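# Flip the upright steel cup mouth-down onto the plate

## Task

Invert the steel cup that currently has its opening facing up, so that it ends up resting upside down (opening downward) on the bench plate, then release it so no gripper is holding it.

## Robot and tools

Robot and frame. There are two arms, left_arm and right_arm. The names are labels only and do not match sides of any picture. All reported poses use one world frame: origin on the table surface midway between the arms, +x pointing out across the table, +z up, and left_arm on the +y side. Each result has a state line, left_arm: ... | right_arm: ..., listing each gripper's end_effector_position (metres) and end_effector_quat_wxyz. Printed hand positions can be somewhat wrong, especially when the arm reaches far. A gripper's fingers extend along its own +z axis and close along its own y axis; the reported position sits between the finger pads, roughly 1 cm back from the tips.

The row format (used by both motion tools). One row is 14 numbers, each in [-1, 1]: dx, dy, dz, rx, ry, rz, opening for left_arm, followed by the same seven for right_arm. Always give all 14, even if one arm stays still. dx..rz are an offset, not a pose: they are expressed in that gripper's own axes and measured from its pose at the start of the motion. Scale: 1.0 equals 0.6 m of travel or 180 degrees of turn; rx, ry, rz form a single rotation vector. opening is absolute, not an offset: +1 means fully open (0.094 m), -1 means closed.

execute_actions(actions). actions is a list of up to 15 actions, run in order. Each action is a table of up to 15 rows; each row lasts one control step of 1/30 s, and a shorter table repeats its final row until the action's 15 steps (0.5 s) are used. Every row in an action is measured from the gripper pose at that action's start, not from the previous row. For a call's first action, the start is the last pose a result reported. An empty list just returns state and images.

move(target, speed, blocking). target is one 14-number row, offsets taken from the pose in the most recent result that showed one. Each gripper follows a straight line toward its target; both paths finish together, lasting 0.5 to 10 s, and anything longer is cut off at 10 s before arriving. Rotation goes the short way round. speed is metres per second, 0.002 to 0.5 (default 0.25); turning is capped at twice that value in rad/s. Paths ignore obstacles and the other arm. Grippers trail their path, may wander from it and may exceed speed, mostly with a nearly straight arm. Faster contacts hit harder, and aiming beyond a contact presses harder. The opening is commanded at the move's start. The result adds a move: line giving the outcome (done, off_target, moving, held, fault, etc.), which limits acted (paced = the pose sent was clipped; held = a check blocked some steps, after which the arm may rush) and each gripper's distance from its target. If only one arm is named, the other finished at rest. With blocking=false the result comes after 0.5 s while motion continues; before any new execute_actions or move, call wait or stop.

wait(seconds): 0 to 10; arms hold their last command, a running move continues, and it returns early when the move ends. stop(): brakes a running move; faster arms need more distance to halt; fingers keep moving. zoom_image(camera, region): enlarges part of one camera's latest image; region is [x0, y0, x1, y1] in that image's pixels, top-left origin, no larger than 504 by 504. finished_scene(scene): give the current scene number; it ends the scene permanently, so only call it once the cup sits mouth-down and released.

Controller behaviour. Each control step clips the commanded pose to within 70 mm and 16 degrees of the measured pose, then damped inverse kinematics drives the joints, favouring position over orientation. A distant target may need several actions; after an action the arm only continues to its last clipped pose. Hand target lines show where each gripper is currently being driven. A pose unreachable line means a clearance check altered or blocked commands for the named arm. Arms tend to finish a centimetre or more low, and repeated zero offsets let them sag further; to hold an arm in place, send the correction back to its desired pose in the first call of a reply and zeros afterwards, aiming higher if it still droops. Elbows cannot fully straighten. Joint limits (rad), base to gripper: waist -2.880..2.880, shoulder 0.000..3.142, elbow 0.000..3.019, wrist pitch -1.693..1.571, wrist yaw -1.571..1.571, wrist roll -2.094..2.094. The simulation keeps running while you compose a reply, with the robot holding its last command.

Gripping. grip_measured reports finger opening on the same scale as the command; the final Joint positions value is the opening in metres. Each gripper reads up to about 1 mm off, consistently. To hold something, command an opening below grip_measured: about 0.03 lower for a firm hold, less for a gentle one. Pads push at most roughly 50-62 N, less on thin parts (under ~2 mm), with a brief spike on first contact.

Feedback lines. Joint torques follow the Joint positions order (gripper excluded); they are raw drive output with per-arm offset, scale and noise, nonzero even in free air. Holding loads heats motors: MOTOR HOT appears from 85 °C; at 100 °C an OVER-TEMPERATURE FAULT drops that arm until it cools. A FAULT line marks any arm stop.

Cameras: cam_head_left, cam_head_right, cam_high, cam_low (504x504, pinhole with radial distortion) and cam_left_wrist, cam_right_wrist (616x616 fisheye, posed from joint readings). Head cameras sit near x -0.27, z 0.9 looking forward and down; cam_high near (0.91, 0.42, 1.17); cam_low near (1.72, 0.47, 0.58). Calibration T_world_to_cam maps world to camera; actual cameras may deviate by a few degrees and millimetres, and results list cameras whose numbers changed.

Avoid: dropping the cup, knocking anything off the table, fast or forceful contacts, and letting the arms collide or push on each other. Brief external tugs on held items or pushes on loose objects can occur.

Each tool is called by a JSON object that holds its "name" and its "arguments", one argument or row to a line.

## Session

{"name": "execute_actions", "arguments": {
  "actions": []
}}

Scene clock: 0.00 s.
left_arm: end_effector_position=(+0.1491, +0.0284, +0.1406) grip_measured=+1.000 end_effector_quat_wxyz=(+0.472, +0.752, +0.254, -0.384) | right_arm: end_effector_position=(+0.3903, -0.3330, +0.3849) grip_measured=+1.000 end_effector_quat_wxyz=(+0.515, +0.575, +0.483, +0.414)
Joint positions: left_arm=[-0.591  0.979  0.257  0.074  1.125  1.162  0.094] | right_arm=[-0.066  0.657  0.66  -0.136  0.305  1.59   0.094]
Joint velocities: left_arm=[-0.005 -0.015  0.017 -0.022 -0.051 -0.037  0.   ] | right_arm=[ 0.015 -0.005  0.002 -0.027 -0.095 -0.037  0.   ]
Joint torques (N m, as the arm reports them, + toward a larger angle): no reading
Motor temperatures (°C, as the motors report them): left_arm=[25 26 23 25 24 26] | right_arm=[25 24 23 22 23 24]
Hand target (left_arm): +0.155, +0.023, +0.150; +0.481, +0.752, +0.246, -0.379
Hand target (right_arm): +0.391, -0.333, +0.402; +0.521, +0.569, +0.474, +0.424

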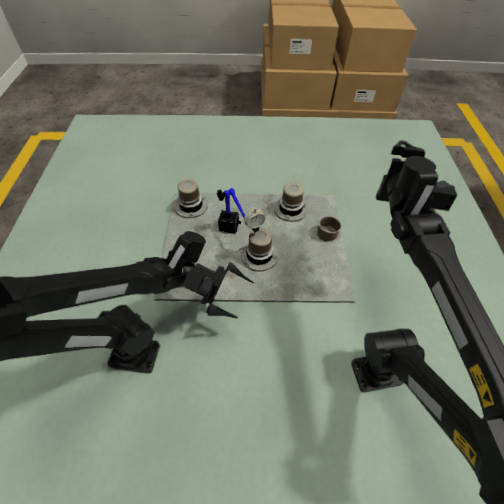

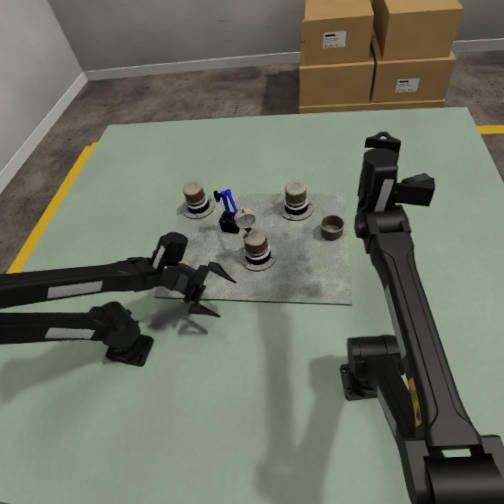

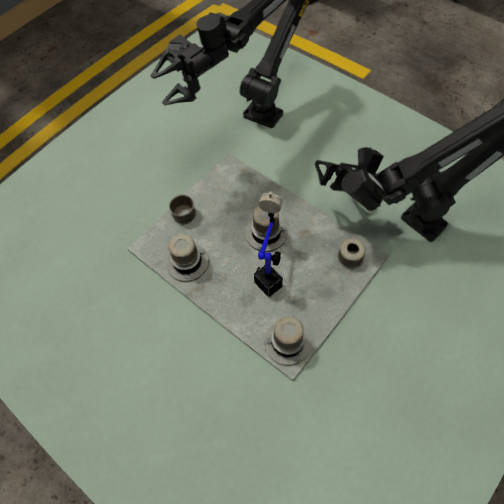

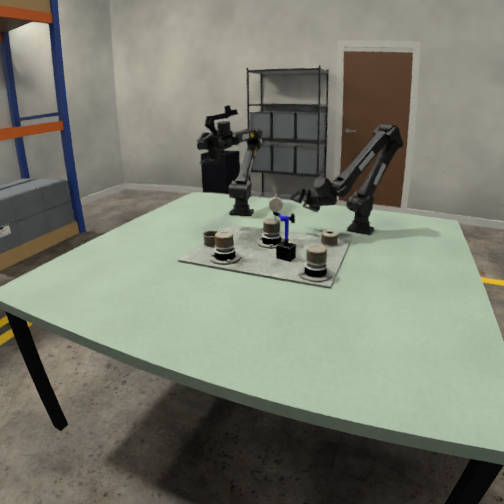

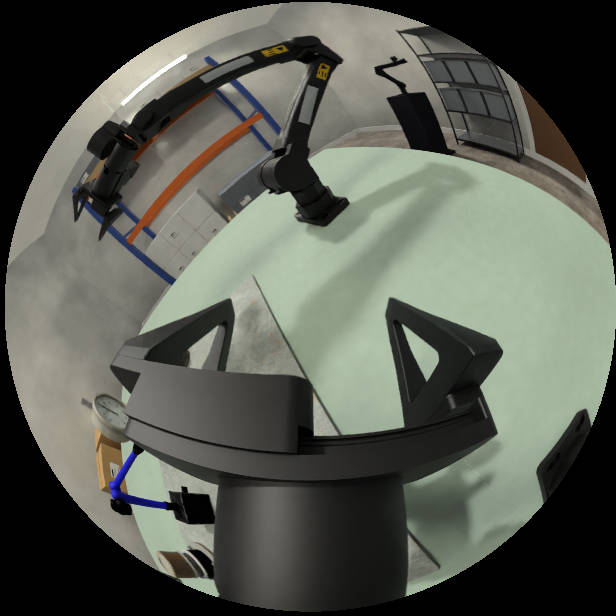

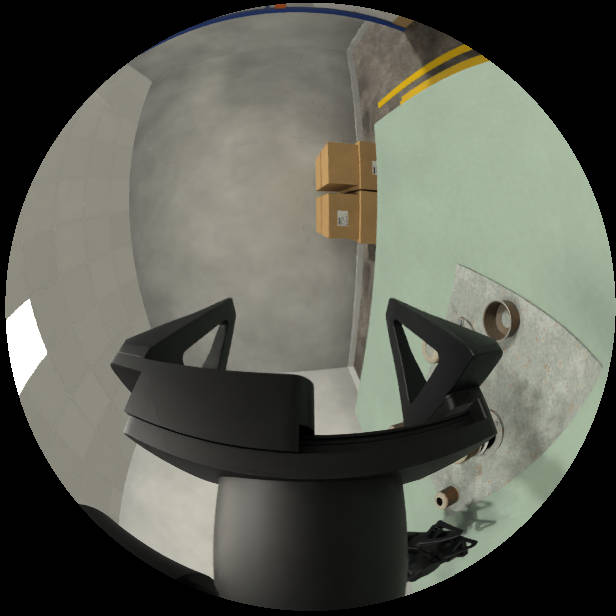

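{"name": "zoom_image", "arguments": {
  "camera": "cam_low",
  "region": [170,200,290,290]
}}

{"name": "zoom_image", "arguments": {
  "camera": "cam_high",
  "region": [130,160,250,280]
}}

Region (170, 200, 290, 290) of cam_low's 504x504 image, scaled by 4.200, with more detail than that image has; it fills the top 378 rows of this view, and the rest is white.

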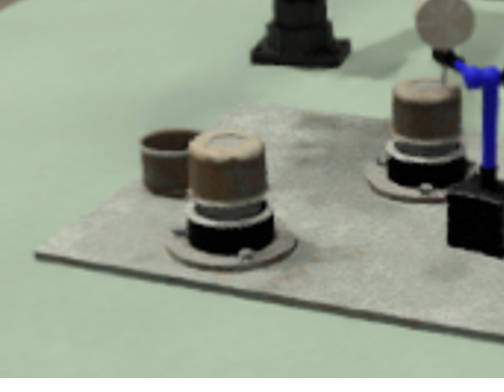

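Region (130, 160, 250, 280) of cam_high's 504x504 image, scaled by 4.200, with more detail than that image has.

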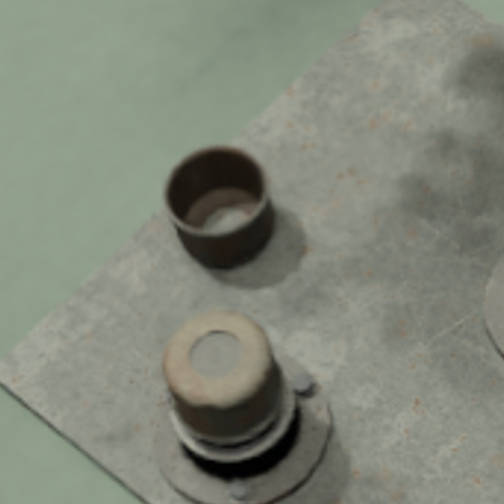

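{"name": "move", "arguments": {
  "target": [0,0,0,0,0,0,1,0.175,-0.356,0.133,0.457,0.05,-0.045,1]
}}

Scene clock: 20.20 s.
left_arm: end_effector_position=(+0.1491, +0.0284, +0.1406) grip_measured=+1.000 end_effector_quat_wxyz=(+0.472, +0.752, +0.254, -0.384) | right_arm: end_effector_position=(+0.4455, -0.2488, +0.1558) grip_measured=+1.000 end_effector_quat_wxyz=(-0.007, +0.707, +0.707, -0.005)
Joint positions: left_arm=[-0.591  0.979  0.257  0.074  1.125  1.162  0.094] | right_arm=[-0.011  1.557  1.269 -1.3   -0.006  1.738  0.094]
Joint velocities: left_arm=[ 0.015 -0.005 -0.002  0.012 -0.007 -0.037  0.   ] | right_arm=[-0.005 -0.005  0.012 -0.007  0.066 -0.007  0.   ]
Joint torques (N m, as the arm reports them, + toward a larger angle): left_arm=[ 2.27 -3.97  7.52  1.32  0.57 -0.05] | right_arm=[ -0.37 -13.15  12.1   -0.43  -0.01  -0.01]
Motor temperatures (°C, as the motors report them): left_arm=[25 26 25 25 25 26] | right_arm=[25 24 28 22 23 24]
Hand target (left_arm): +0.149, +0.028, +0.141; +0.472, +0.752, +0.254, -0.384
Hand target (right_arm): +0.459, -0.243, +0.166; -0.002, +0.704, +0.710, +0.005
Off the commanded pose (left_arm): 0.000 m, 0 deg.
Off the commanded pose (right_arm): 0.017 m, 1 deg.
move: off_target (right_arm)
camera_calibration (this result's frames):
cam_right_wrist: T_world_to_cam=[[-0.999814, -0.0121374, 0.0150214, 0.439938], [-0.00078597, 0.802751, 0.596314, 0.111657], [-0.0192961, 0.596191, -0.802611, 0.409137], [0, 0, 0, 1]] pos_world=[0.447838, -0.328217, 0.255187]

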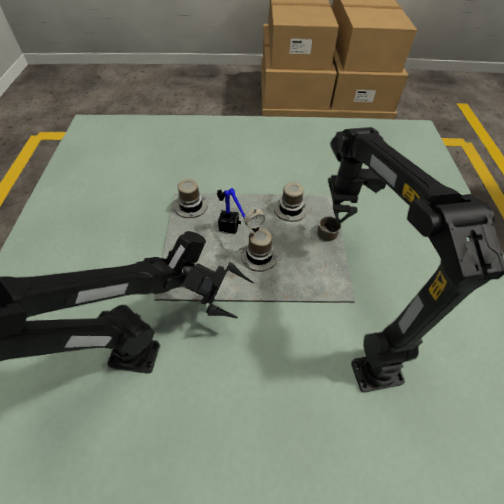

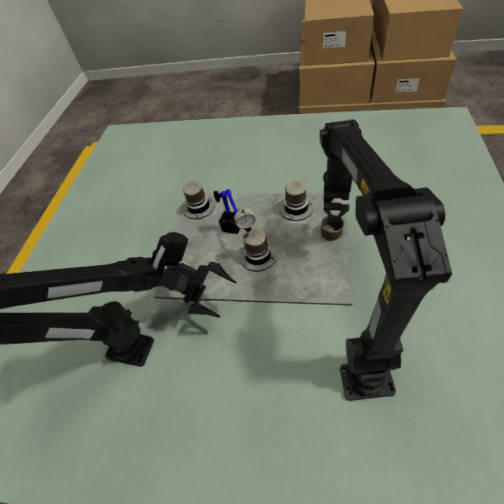

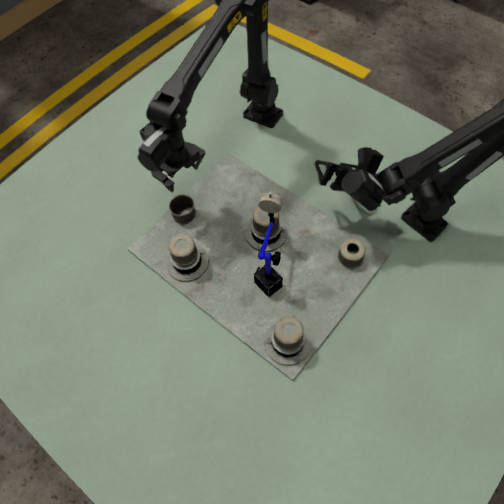

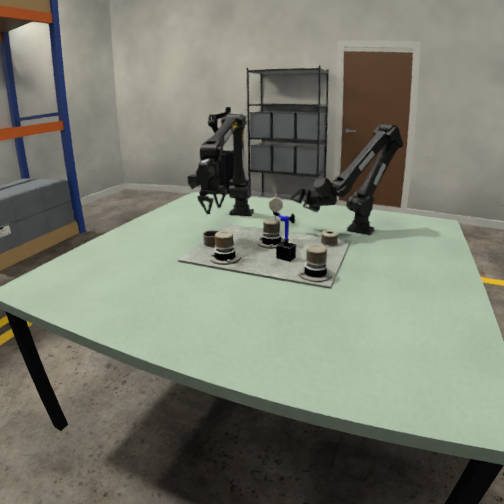

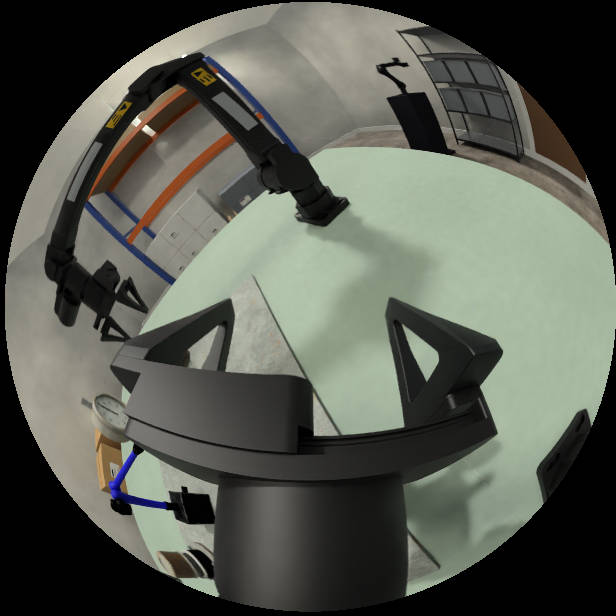

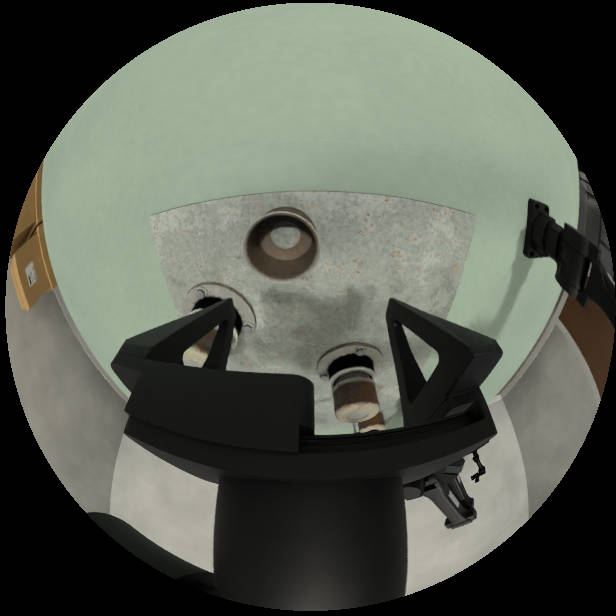

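{"name": "move", "arguments": {
  "target": [0,0,0,0,0,0,1,-0.005,0.06,0.08,0,0,0,1],
  "speed": 0.1
}}

Scene clock: 27.37 s.
left_arm: end_effector_position=(+0.1491, +0.0284, +0.1406) grip_measured=+1.000 end_effector_quat_wxyz=(+0.472, +0.752, +0.254, -0.384) | right_arm: end_effector_position=(+0.4697, -0.2507, +0.1089) grip_measured=+1.000 end_effector_quat_wxyz=(-0.011, +0.710, +0.704, -0.010)
Joint positions: left_arm=[-0.591  0.979  0.257  0.074  1.125  1.162  0.094] | right_arm=[-0.023  1.663  1.269 -1.206 -0.006  1.736  0.094]
Joint velocities: left_arm=[-0.005 -0.015 -0.002 -0.012  0.007 -0.051  0.   ] | right_arm=[-0.005 -0.015 -0.002  0.017 -0.066 -0.007  0.   ]
Joint torques (N m, as the arm reports them, + toward a larger angle): left_arm=[ 2.3  -3.94  7.52  1.32  0.57 -0.05] | right_arm=[ -1.27 -14.37   9.96   0.36   0.1   -0.13]
Motor temperatures (°C, as the motors report them): left_arm=[25 26 25 25 25 26] | right_arm=[25 24 28 22 23 24]
Hand target (left_arm): +0.149, +0.028, +0.141; +0.472, +0.752, +0.254, -0.384
Hand target (right_arm): +0.481, -0.252, +0.108; -0.007, +0.707, +0.707, -0.005
Off the commanded pose (left_arm): 0.000 m, 0 deg.
Off the commanded pose (right_arm): 0.011 m, 1 deg.
move: off_target (right_arm)
camera_calibration (this result's frames):
cam_right_wrist: T_world_to_cam=[[-0.999632, -0.00179932, 0.0270738, 0.466011], [0.0146596, 0.803822, 0.59469, 0.134359], [-0.0228325, 0.594868, -0.803499, 0.374492], [0, 0, 0, 1]] pos_world=[0.47242, -0.329935, 0.208385]

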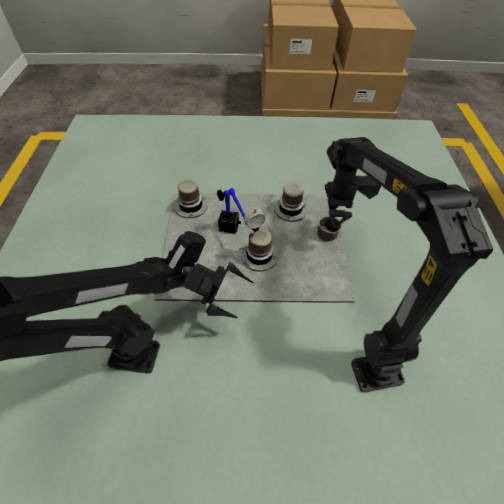

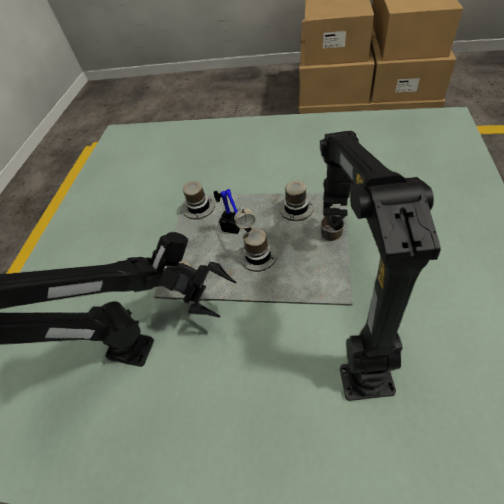

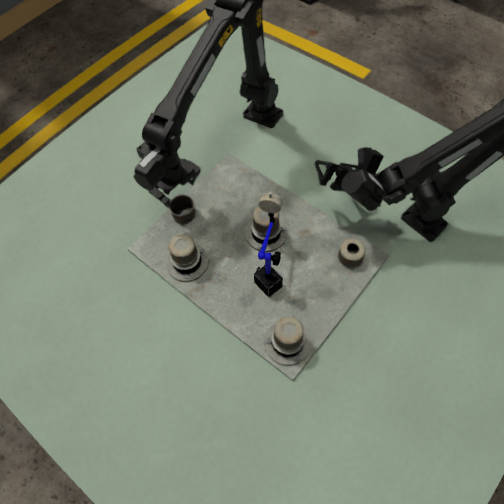

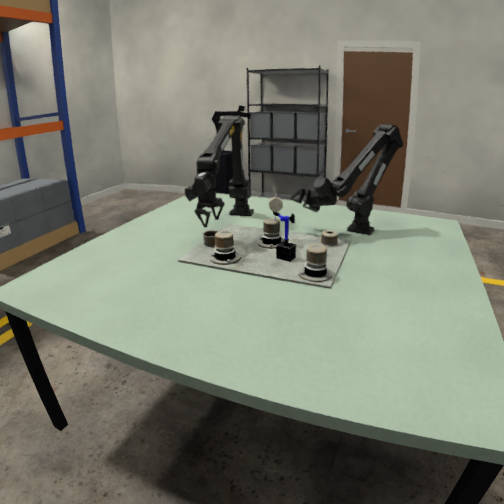

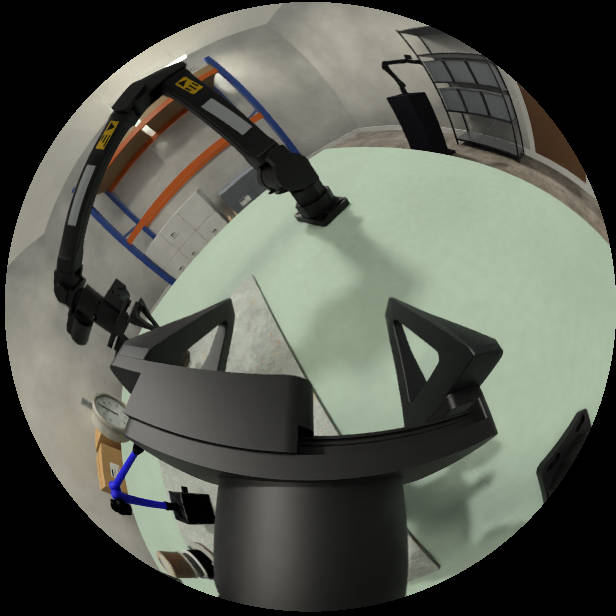

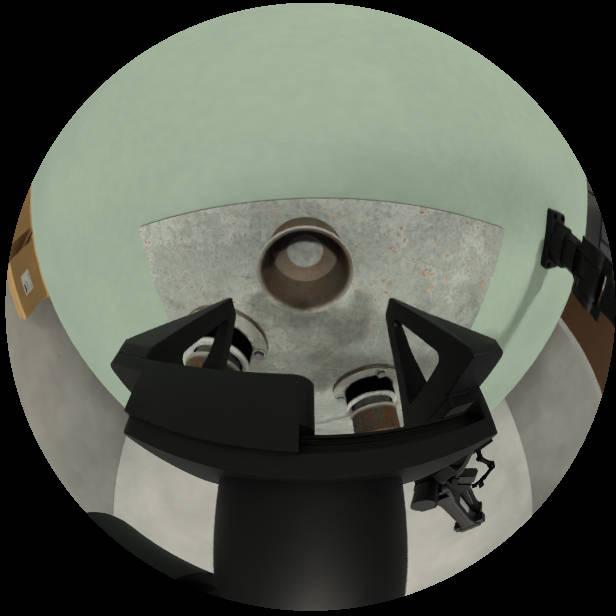

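{"name": "move", "arguments": {
  "target": [0,0,0,0,0,0,1,-0.006,0.022,0.108,0,0,0,1],
  "speed": 0.06
}}

{"name": "move", "arguments": {
  "target": [0,0,0,0,0,0,1,0,0,0,0,0,0,0.3]
}}

Scene clock: 31.33 s.
left_arm: end_effector_position=(+0.1491, +0.0284, +0.1406) grip_measured=+1.000 end_effector_quat_wxyz=(+0.472, +0.752, +0.254, -0.384) | right_arm: end_effector_position=(+0.4801, -0.2513, +0.0566) grip_measured=+1.000 end_effector_quat_wxyz=(-0.006, +0.712, +0.702, -0.003)
Joint positions: left_arm=[-0.591  0.979  0.257  0.074  1.125  1.162  0.094] | right_arm=[-0.028  1.738  1.217 -1.062 -0.006  1.736  0.094]
Joint velocities: left_arm=[-0.015 -0.015  0.002 -0.012 -0.007  0.022  0.   ] | right_arm=[-0.015 -0.005 -0.017  0.002  0.037  0.007  0.   ]
Joint torques (N m, as the arm reports them, + toward a larger angle): left_arm=[ 2.35 -3.94  7.51  1.33  0.56 -0.04] | right_arm=[ -1.35 -14.17   7.67   0.33   0.09  -0.1 ]
Motor temperatures (°C, as the motors report them): left_arm=[25 26 25 25 25 26] | right_arm=[25 24 28 22 23 24]
Hand target (left_arm): +0.149, +0.028, +0.141; +0.472, +0.752, +0.254, -0.384
Hand target (right_arm): +0.481, -0.254, +0.044; -0.011, +0.710, +0.704, -0.010
Off the commanded pose (left_arm): 0.000 m, 0 deg.
Off the commanded pose (right_arm): 0.013 m, 1 deg.
move: off_target (right_arm)
camera_calibration (this result's frames):
cam_right_wrist: T_world_to_cam=[[-0.999945, 0.00272856, 0.0101141, 0.480095], [0.00822734, 0.802203, 0.596994, 0.168332], [-0.0064846, 0.597044, -0.802182, 0.325677], [0, 0, 0, 1]] pos_world=[0.480796, -0.33079, 0.155904]

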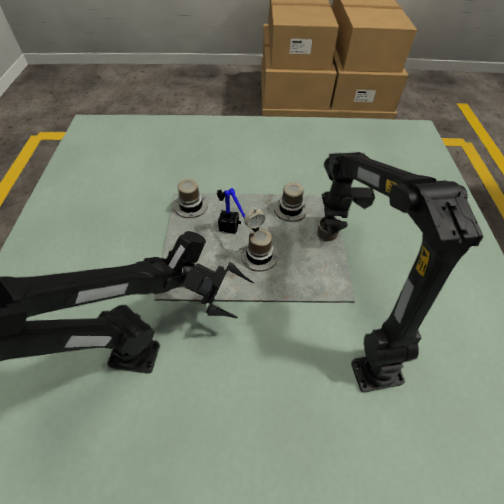

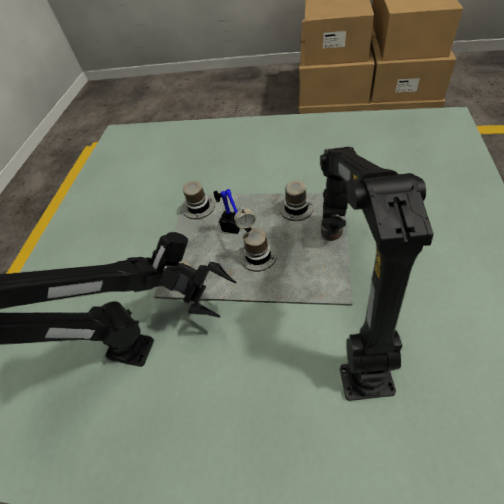

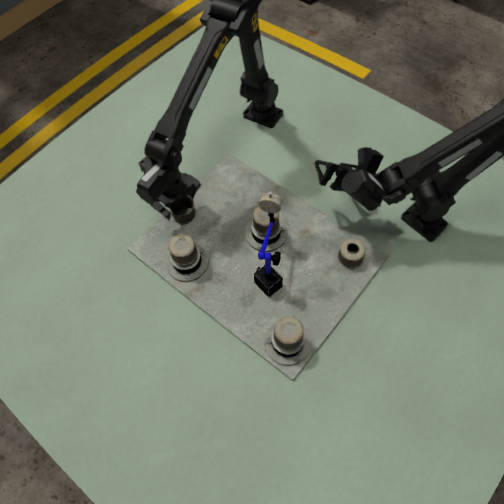

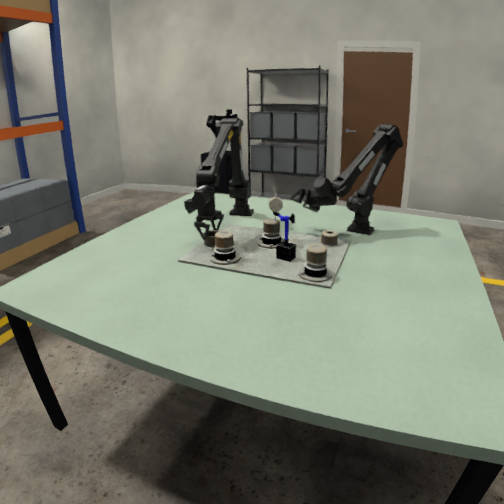

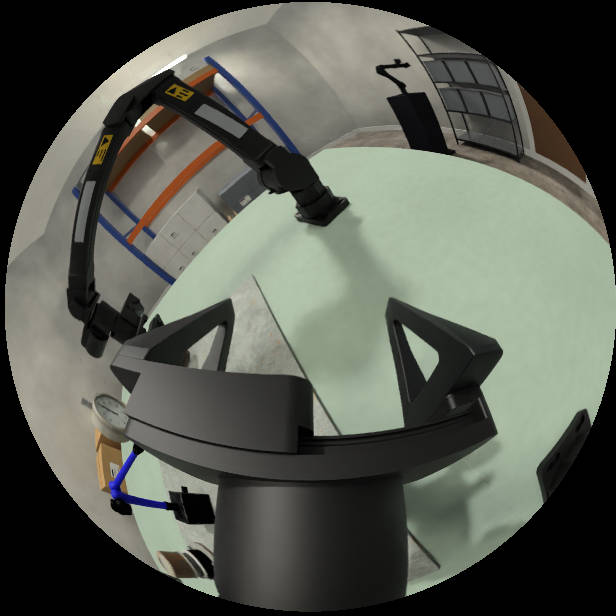

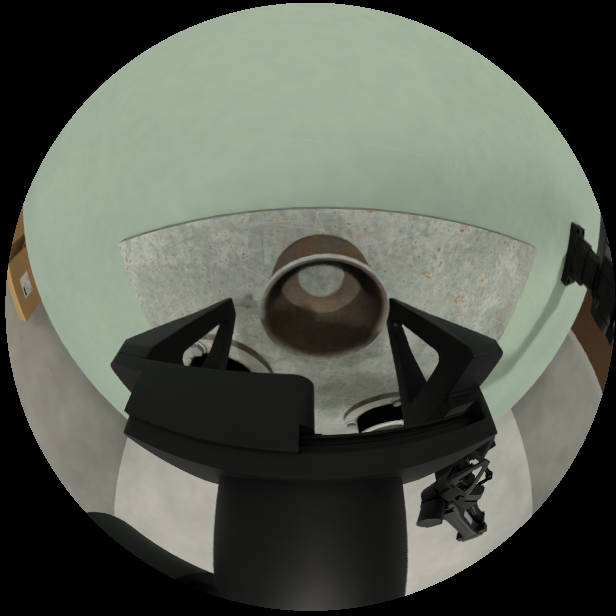

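Scene clock: 31.83 s.
left_arm: end_effector_position=(+0.1491, +0.0284, +0.1406) grip_measured=+1.000 end_effector_quat_wxyz=(+0.472, +0.752, +0.254, -0.384) | right_arm: end_effector_position=(+0.4792, -0.2516, +0.0561) grip_measured=+0.491 end_effector_quat_wxyz=(-0.006, +0.712, +0.702, -0.004)
Joint positions: left_arm=[-0.591  0.979  0.257  0.074  1.125  1.162  0.094] | right_arm=[-0.028  1.738  1.216 -1.063 -0.005  1.736  0.07 ]
Joint velocities: left_arm=[-0.024  0.005  0.022 -0.012 -0.007 -0.037  0.   ] | right_arm=[-0.005 -0.015 -0.002 -0.012 -0.022  0.066 -0.   ]
Joint torques (N m, as the arm reports them, + toward a larger angle): left_arm=[ 2.3  -3.94  7.51  1.33  0.57 -0.04] | right_arm=[ -0.73 -16.8    7.87  -0.01   0.06  -0.01]
Motor temperatures (°C, as the motors report them): left_arm=[25 26 25 25 25 26] | right_arm=[25 24 28 22 23 24]
Hand target (left_arm): +0.149, +0.028, +0.141; +0.472, +0.752, +0.254, -0.384
Hand target (right_arm): +0.480, -0.251, +0.057; -0.006, +0.712, +0.702, -0.003
Off the commanded pose (left_arm): 0.000 m, 0 deg.
Off the commanded pose (right_arm): 0.001 m, 0 deg.
move: done
camera_calibration (this result's frames):
cam_right_wrist: T_world_to_cam=[[-0.999916, 0.00273154, 0.0126355, 0.47903], [0.00972522, 0.802894, 0.596043, 0.168363], [-0.00851681, 0.596116, -0.802853, 0.326213], [0, 0, 0, 1]] pos_world=[0.480131, -0.330947, 0.155497]

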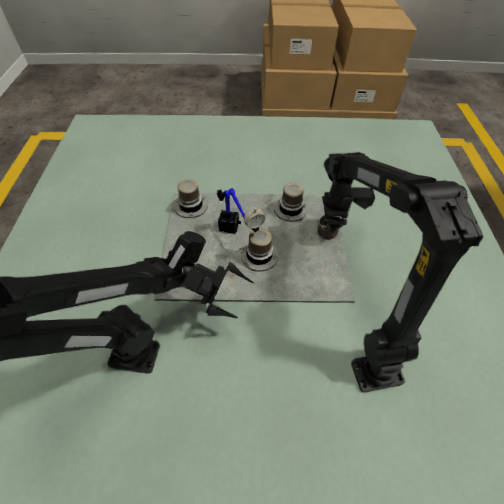

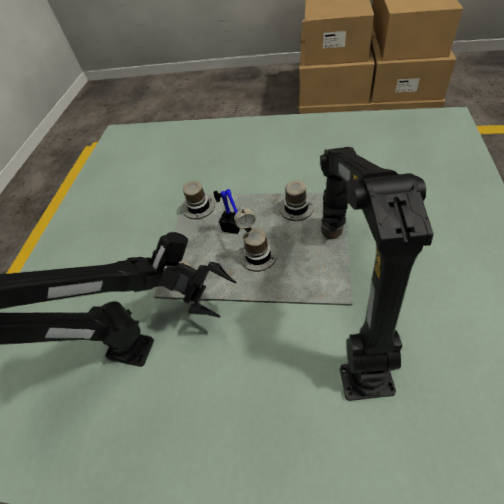

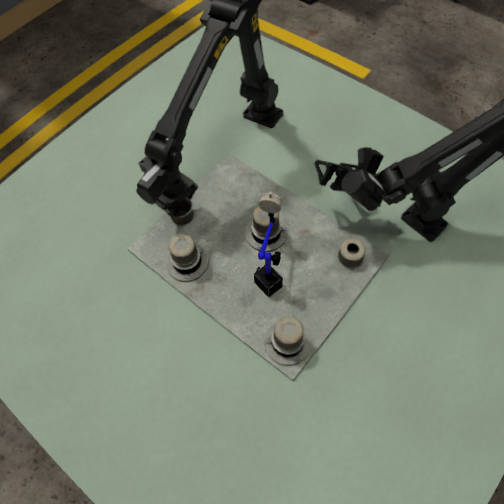

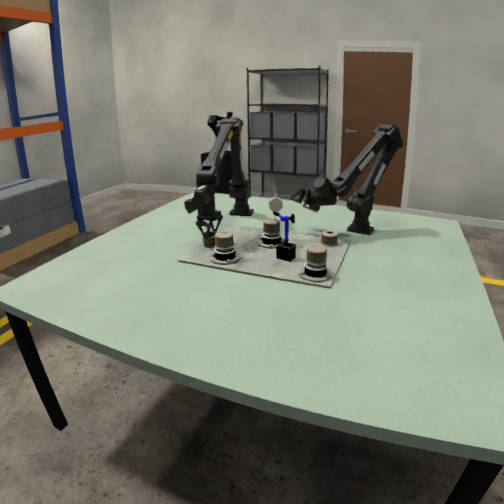

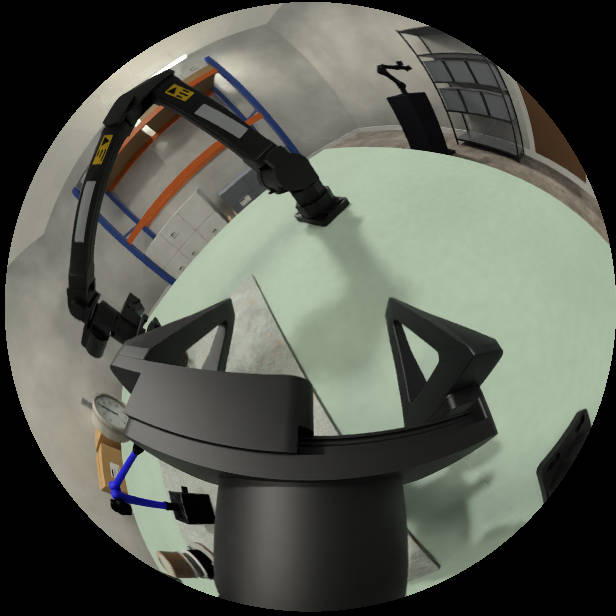

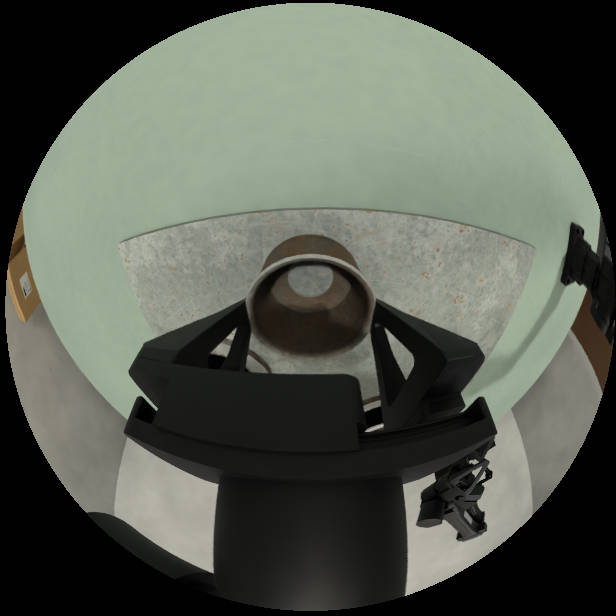

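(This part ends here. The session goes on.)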